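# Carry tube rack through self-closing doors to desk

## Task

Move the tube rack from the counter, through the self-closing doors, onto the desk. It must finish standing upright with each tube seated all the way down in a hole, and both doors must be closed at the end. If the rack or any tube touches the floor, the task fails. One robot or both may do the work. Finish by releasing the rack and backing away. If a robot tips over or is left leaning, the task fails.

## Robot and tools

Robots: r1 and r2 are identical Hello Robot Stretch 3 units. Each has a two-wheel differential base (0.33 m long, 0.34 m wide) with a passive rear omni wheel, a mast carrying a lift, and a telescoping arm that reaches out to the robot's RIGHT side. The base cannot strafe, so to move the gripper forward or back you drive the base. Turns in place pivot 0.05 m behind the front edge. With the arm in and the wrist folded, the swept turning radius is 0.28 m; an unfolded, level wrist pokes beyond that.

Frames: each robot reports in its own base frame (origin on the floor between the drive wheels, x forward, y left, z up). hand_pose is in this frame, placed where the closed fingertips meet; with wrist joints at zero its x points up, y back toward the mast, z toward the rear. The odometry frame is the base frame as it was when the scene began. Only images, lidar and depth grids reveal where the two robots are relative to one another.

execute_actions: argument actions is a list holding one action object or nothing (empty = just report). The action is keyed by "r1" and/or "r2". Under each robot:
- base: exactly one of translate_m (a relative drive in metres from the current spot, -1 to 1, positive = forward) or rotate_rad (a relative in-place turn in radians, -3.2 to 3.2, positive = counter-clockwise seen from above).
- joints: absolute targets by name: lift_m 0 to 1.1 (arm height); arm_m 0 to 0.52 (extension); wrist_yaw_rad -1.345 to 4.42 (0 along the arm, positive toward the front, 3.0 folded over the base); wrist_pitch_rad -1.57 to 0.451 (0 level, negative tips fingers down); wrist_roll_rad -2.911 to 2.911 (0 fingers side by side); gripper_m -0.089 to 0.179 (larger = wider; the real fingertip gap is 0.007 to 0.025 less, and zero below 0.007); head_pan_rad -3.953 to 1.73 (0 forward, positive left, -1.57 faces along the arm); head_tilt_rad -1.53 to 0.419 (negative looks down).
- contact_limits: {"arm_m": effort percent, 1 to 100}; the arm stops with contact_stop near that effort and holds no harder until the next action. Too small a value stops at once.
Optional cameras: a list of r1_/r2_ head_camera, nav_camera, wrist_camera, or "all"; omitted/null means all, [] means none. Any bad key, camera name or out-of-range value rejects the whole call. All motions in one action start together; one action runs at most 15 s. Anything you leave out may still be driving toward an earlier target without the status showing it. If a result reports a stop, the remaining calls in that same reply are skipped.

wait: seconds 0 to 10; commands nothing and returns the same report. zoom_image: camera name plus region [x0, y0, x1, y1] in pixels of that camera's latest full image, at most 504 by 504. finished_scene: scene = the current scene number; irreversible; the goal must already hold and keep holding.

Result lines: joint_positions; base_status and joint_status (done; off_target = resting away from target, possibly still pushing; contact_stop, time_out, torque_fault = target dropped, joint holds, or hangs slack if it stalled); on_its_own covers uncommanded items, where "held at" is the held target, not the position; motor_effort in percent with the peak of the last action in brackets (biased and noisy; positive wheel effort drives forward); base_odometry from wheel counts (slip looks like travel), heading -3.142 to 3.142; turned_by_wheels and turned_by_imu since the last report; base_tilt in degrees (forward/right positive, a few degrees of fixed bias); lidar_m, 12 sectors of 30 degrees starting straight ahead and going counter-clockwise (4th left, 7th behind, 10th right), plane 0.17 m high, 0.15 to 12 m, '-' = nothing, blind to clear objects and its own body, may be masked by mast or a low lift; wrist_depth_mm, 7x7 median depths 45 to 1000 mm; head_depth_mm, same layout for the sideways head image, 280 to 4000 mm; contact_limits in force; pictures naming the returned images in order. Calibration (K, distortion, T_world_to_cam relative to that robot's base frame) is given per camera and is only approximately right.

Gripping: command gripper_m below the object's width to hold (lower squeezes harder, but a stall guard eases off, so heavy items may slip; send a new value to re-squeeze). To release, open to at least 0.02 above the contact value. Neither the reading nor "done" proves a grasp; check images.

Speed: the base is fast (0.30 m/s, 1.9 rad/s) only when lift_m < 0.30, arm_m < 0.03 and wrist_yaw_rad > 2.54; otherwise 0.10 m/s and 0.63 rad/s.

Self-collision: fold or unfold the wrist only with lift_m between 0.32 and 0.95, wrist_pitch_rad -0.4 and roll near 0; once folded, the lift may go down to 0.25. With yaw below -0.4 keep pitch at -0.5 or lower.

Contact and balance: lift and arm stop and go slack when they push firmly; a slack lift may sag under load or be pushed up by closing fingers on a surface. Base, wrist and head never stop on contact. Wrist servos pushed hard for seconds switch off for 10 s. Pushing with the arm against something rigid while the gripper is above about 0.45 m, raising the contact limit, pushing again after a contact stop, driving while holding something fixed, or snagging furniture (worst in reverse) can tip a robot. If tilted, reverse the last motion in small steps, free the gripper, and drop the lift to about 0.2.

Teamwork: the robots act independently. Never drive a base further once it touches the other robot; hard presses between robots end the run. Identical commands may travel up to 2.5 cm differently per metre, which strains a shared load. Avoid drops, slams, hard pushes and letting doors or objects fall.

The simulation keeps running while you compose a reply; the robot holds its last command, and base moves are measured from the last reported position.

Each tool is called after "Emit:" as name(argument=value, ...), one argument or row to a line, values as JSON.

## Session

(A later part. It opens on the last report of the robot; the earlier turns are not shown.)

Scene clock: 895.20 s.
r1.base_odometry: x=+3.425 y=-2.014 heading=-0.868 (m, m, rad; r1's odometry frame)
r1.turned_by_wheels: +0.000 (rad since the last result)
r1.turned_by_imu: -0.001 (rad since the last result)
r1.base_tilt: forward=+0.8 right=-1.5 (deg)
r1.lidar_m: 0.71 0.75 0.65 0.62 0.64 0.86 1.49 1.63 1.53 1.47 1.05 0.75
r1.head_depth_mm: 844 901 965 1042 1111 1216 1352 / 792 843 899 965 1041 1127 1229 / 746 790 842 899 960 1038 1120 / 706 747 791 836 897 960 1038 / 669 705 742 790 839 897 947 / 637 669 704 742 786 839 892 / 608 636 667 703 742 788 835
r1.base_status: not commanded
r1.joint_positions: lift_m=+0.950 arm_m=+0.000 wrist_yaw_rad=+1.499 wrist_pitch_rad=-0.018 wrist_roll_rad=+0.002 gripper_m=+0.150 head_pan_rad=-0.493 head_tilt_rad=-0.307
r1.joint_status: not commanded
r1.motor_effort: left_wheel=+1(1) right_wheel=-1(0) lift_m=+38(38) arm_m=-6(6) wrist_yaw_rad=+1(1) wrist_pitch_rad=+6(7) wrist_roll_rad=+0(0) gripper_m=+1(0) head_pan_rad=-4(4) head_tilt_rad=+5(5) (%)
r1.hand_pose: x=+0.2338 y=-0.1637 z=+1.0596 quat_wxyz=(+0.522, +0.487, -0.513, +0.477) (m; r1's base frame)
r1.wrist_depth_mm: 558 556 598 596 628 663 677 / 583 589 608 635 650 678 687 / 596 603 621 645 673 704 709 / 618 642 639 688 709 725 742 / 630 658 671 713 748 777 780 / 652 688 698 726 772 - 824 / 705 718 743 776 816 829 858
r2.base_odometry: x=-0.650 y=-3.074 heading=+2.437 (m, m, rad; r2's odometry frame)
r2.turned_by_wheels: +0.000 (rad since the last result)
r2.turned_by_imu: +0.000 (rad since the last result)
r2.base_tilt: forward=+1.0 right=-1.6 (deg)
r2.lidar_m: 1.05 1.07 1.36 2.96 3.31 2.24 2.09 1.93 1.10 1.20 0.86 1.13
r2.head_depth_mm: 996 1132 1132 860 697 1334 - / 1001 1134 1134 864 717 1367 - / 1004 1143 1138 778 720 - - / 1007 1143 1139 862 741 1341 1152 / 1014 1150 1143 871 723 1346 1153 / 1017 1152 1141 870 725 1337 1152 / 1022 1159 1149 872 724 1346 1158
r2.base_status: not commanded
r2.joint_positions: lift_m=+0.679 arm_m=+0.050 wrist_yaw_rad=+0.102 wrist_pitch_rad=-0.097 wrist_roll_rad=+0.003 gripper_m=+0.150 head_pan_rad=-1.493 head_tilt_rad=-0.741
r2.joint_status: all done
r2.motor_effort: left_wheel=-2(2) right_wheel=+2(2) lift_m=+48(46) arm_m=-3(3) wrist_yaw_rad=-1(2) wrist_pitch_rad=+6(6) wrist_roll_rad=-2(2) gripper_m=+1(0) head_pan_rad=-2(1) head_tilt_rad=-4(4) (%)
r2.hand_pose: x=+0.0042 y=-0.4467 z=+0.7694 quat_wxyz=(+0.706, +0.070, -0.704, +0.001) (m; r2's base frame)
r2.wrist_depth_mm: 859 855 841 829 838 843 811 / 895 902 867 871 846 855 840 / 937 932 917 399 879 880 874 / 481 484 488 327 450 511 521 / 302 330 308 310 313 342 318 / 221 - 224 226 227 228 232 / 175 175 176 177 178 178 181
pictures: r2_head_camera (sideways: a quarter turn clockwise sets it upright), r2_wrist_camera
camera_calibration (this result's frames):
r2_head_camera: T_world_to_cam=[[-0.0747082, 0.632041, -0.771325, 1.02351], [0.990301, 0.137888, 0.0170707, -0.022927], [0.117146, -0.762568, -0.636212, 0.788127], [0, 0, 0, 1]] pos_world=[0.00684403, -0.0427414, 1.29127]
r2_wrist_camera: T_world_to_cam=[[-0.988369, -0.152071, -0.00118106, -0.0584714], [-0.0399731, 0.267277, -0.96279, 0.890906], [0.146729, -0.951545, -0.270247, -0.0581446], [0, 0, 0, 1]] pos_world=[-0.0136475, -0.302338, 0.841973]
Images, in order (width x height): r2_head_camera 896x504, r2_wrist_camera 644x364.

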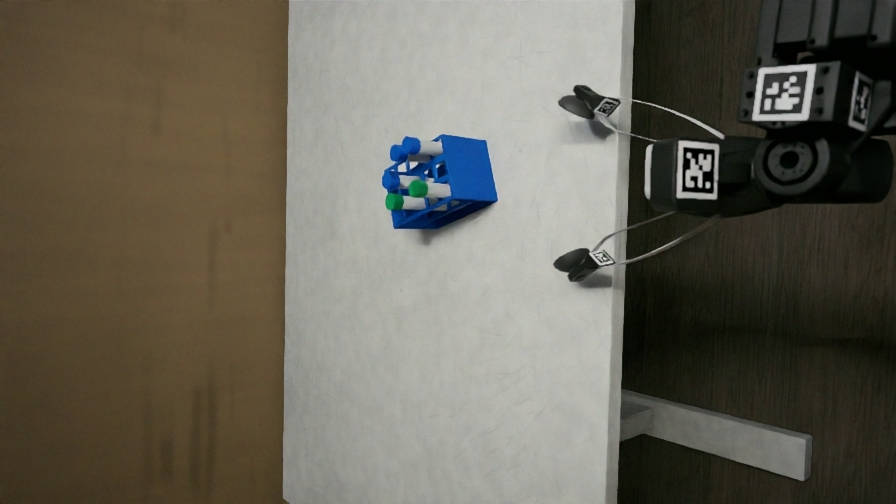

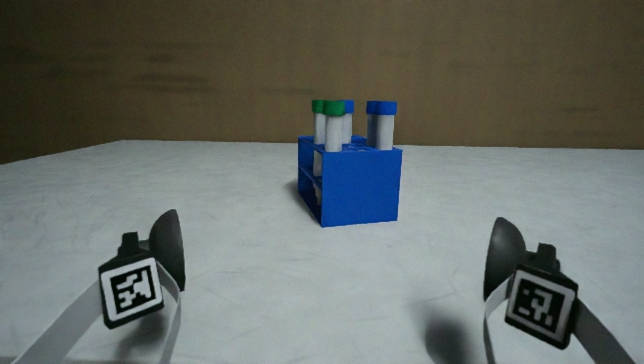

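Emit:
execute_actions(
  actions=[
    {"r2":{"joints":{"arm_m":0,"lift_m":0.8,"wrist_yaw_rad":1.6}},"r1":{"joints":{"head_pan_rad":-3.2,"head_tilt_rad":-0.2}}},
  ],
  cameras=["r1_nav_camera"],
)

Scene clock: 900.87 s.
r1.base_odometry: x=+3.425 y=-2.014 heading=-0.868 (m, m, rad; r1's odometry frame)
r1.turned_by_wheels: +0.000 (rad since the last result)
r1.turned_by_imu: -0.001 (rad since the last result)
r1.base_tilt: forward=+0.8 right=-1.6 (deg)
r1.lidar_m: 0.71 0.75 0.64 0.62 0.64 0.86 1.49 1.63 1.53 1.47 1.05 0.76
r1.head_depth_mm: 1347 1407 1473 1537 1615 - - / 1346 1407 1471 1540 1625 - - / 1337 1392 1461 1533 1603 1658 - / 1322 1370 1436 1504 1590 1667 - / 1349 1425 1495 1569 1661 1742 1662 / 1372 1428 1487 1559 1645 1735 1667 / 1362 1415 1484 1551 1631 1711 1676
r1.base_status: not commanded
r1.joint_positions: lift_m=+0.950 arm_m=+0.000 wrist_yaw_rad=+1.499 wrist_pitch_rad=-0.018 wrist_roll_rad=+0.002 gripper_m=+0.150 head_pan_rad=-3.193 head_tilt_rad=-0.211
r1.joint_status: all done
r1.motor_effort: left_wheel=+1(1) right_wheel=-1(1) lift_m=+38(38) arm_m=-6(6) wrist_yaw_rad=+1(0) wrist_pitch_rad=+6(7) wrist_roll_rad=+0(0) gripper_m=+0(1) head_pan_rad=-5(56) head_tilt_rad=+7(24) (%)
r1.hand_pose: x=+0.2338 y=-0.1637 z=+1.0596 quat_wxyz=(+0.522, +0.487, -0.513, +0.477) (m; r1's base frame)
r1.wrist_depth_mm: 563 561 584 599 626 658 662 / 575 583 621 636 653 684 683 / 590 614 628 648 674 691 713 / 620 625 653 683 710 715 752 / 641 646 672 716 746 777 773 / 663 685 708 733 758 - 796 / 697 717 729 769 788 822 853
r2.base_odometry: x=-0.650 y=-3.074 heading=+2.437 (m, m, rad; r2's odometry frame)
r2.turned_by_wheels: +0.000 (rad since the last result)
r2.turned_by_imu: +0.000 (rad since the last result)
r2.base_tilt: forward=+1.1 right=-1.7 (deg)
r2.lidar_m: 1.05 1.07 1.36 2.95 3.31 2.24 2.09 1.93 1.10 1.20 0.86 1.13
r2.head_depth_mm: 999 1127 1129 864 697 1368 - / 1000 1136 1136 866 700 1398 - / 1008 1140 1140 777 719 1372 - / 1009 1142 1138 861 720 1344 1221 / 1011 1153 1143 871 721 1370 - / 1020 1151 1143 869 724 1340 - / 1020 1159 1148 874 725 1313 1158
r2.base_status: not commanded
r2.joint_positions: lift_m=+0.799 arm_m=+0.002 wrist_yaw_rad=+1.597 wrist_pitch_rad=-0.097 wrist_roll_rad=+0.003 gripper_m=+0.150 head_pan_rad=-1.493 head_tilt_rad=-0.741
r2.joint_status: all done
joint sent to its limit — the command would take r2.arm_m past its lower limit, so that joint was sent only as far as its limit.
r2.motor_effort: left_wheel=-2(1) right_wheel=+2(2) lift_m=+49(55) arm_m=-2(3) wrist_yaw_rad=+2(1) wrist_pitch_rad=+6(6) wrist_roll_rad=-2(2) gripper_m=+0(0) head_pan_rad=-1(2) head_tilt_rad=-4(4) (%)
r2.hand_pose: x=+0.2312 y=-0.1409 z=+0.8893 quat_wxyz=(+0.517, +0.531, -0.469, +0.481) (m; r2's base frame)
r2.wrist_depth_mm: 891 891 898 899 924 927 934 / 910 923 944 926 943 952 960 / 946 971 977 986 990 - - / - - - - - - - / - - - - - - - / - - - - - - 446 / - - - - - - 349
pictures: r1_nav_camera (sideways: a quarter turn counterclockwise sets it upright)
camera_calibration (this result's frames):
r1_nav_camera: T_world_to_cam=[[-0.240177, 0.0675249, 0.968378, -1.21432], [0.0940212, 0.994506, -0.0460277, 0.106679], [-0.966165, 0.0799933, -0.245206, 0.280952], [0, 0, 0, 1]] pos_world=[-0.0302346, -0.0465703, 1.24972]
Images, in order (width x height): r1_nav_camera 672x504.

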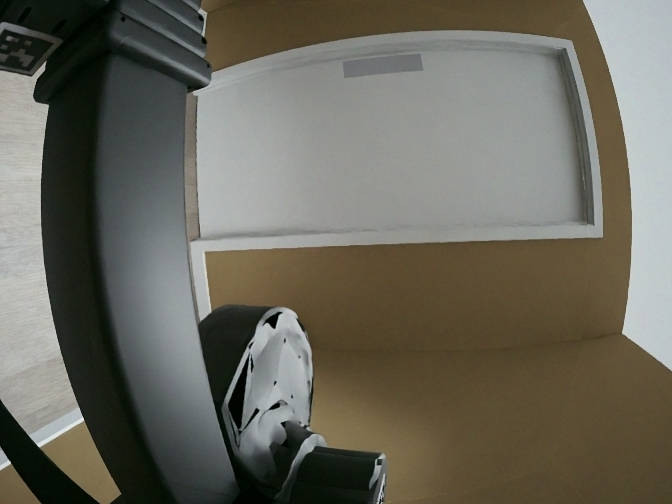

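Emit:
finished_scene(
  scene=1,
)

The scene is finished: the task was done.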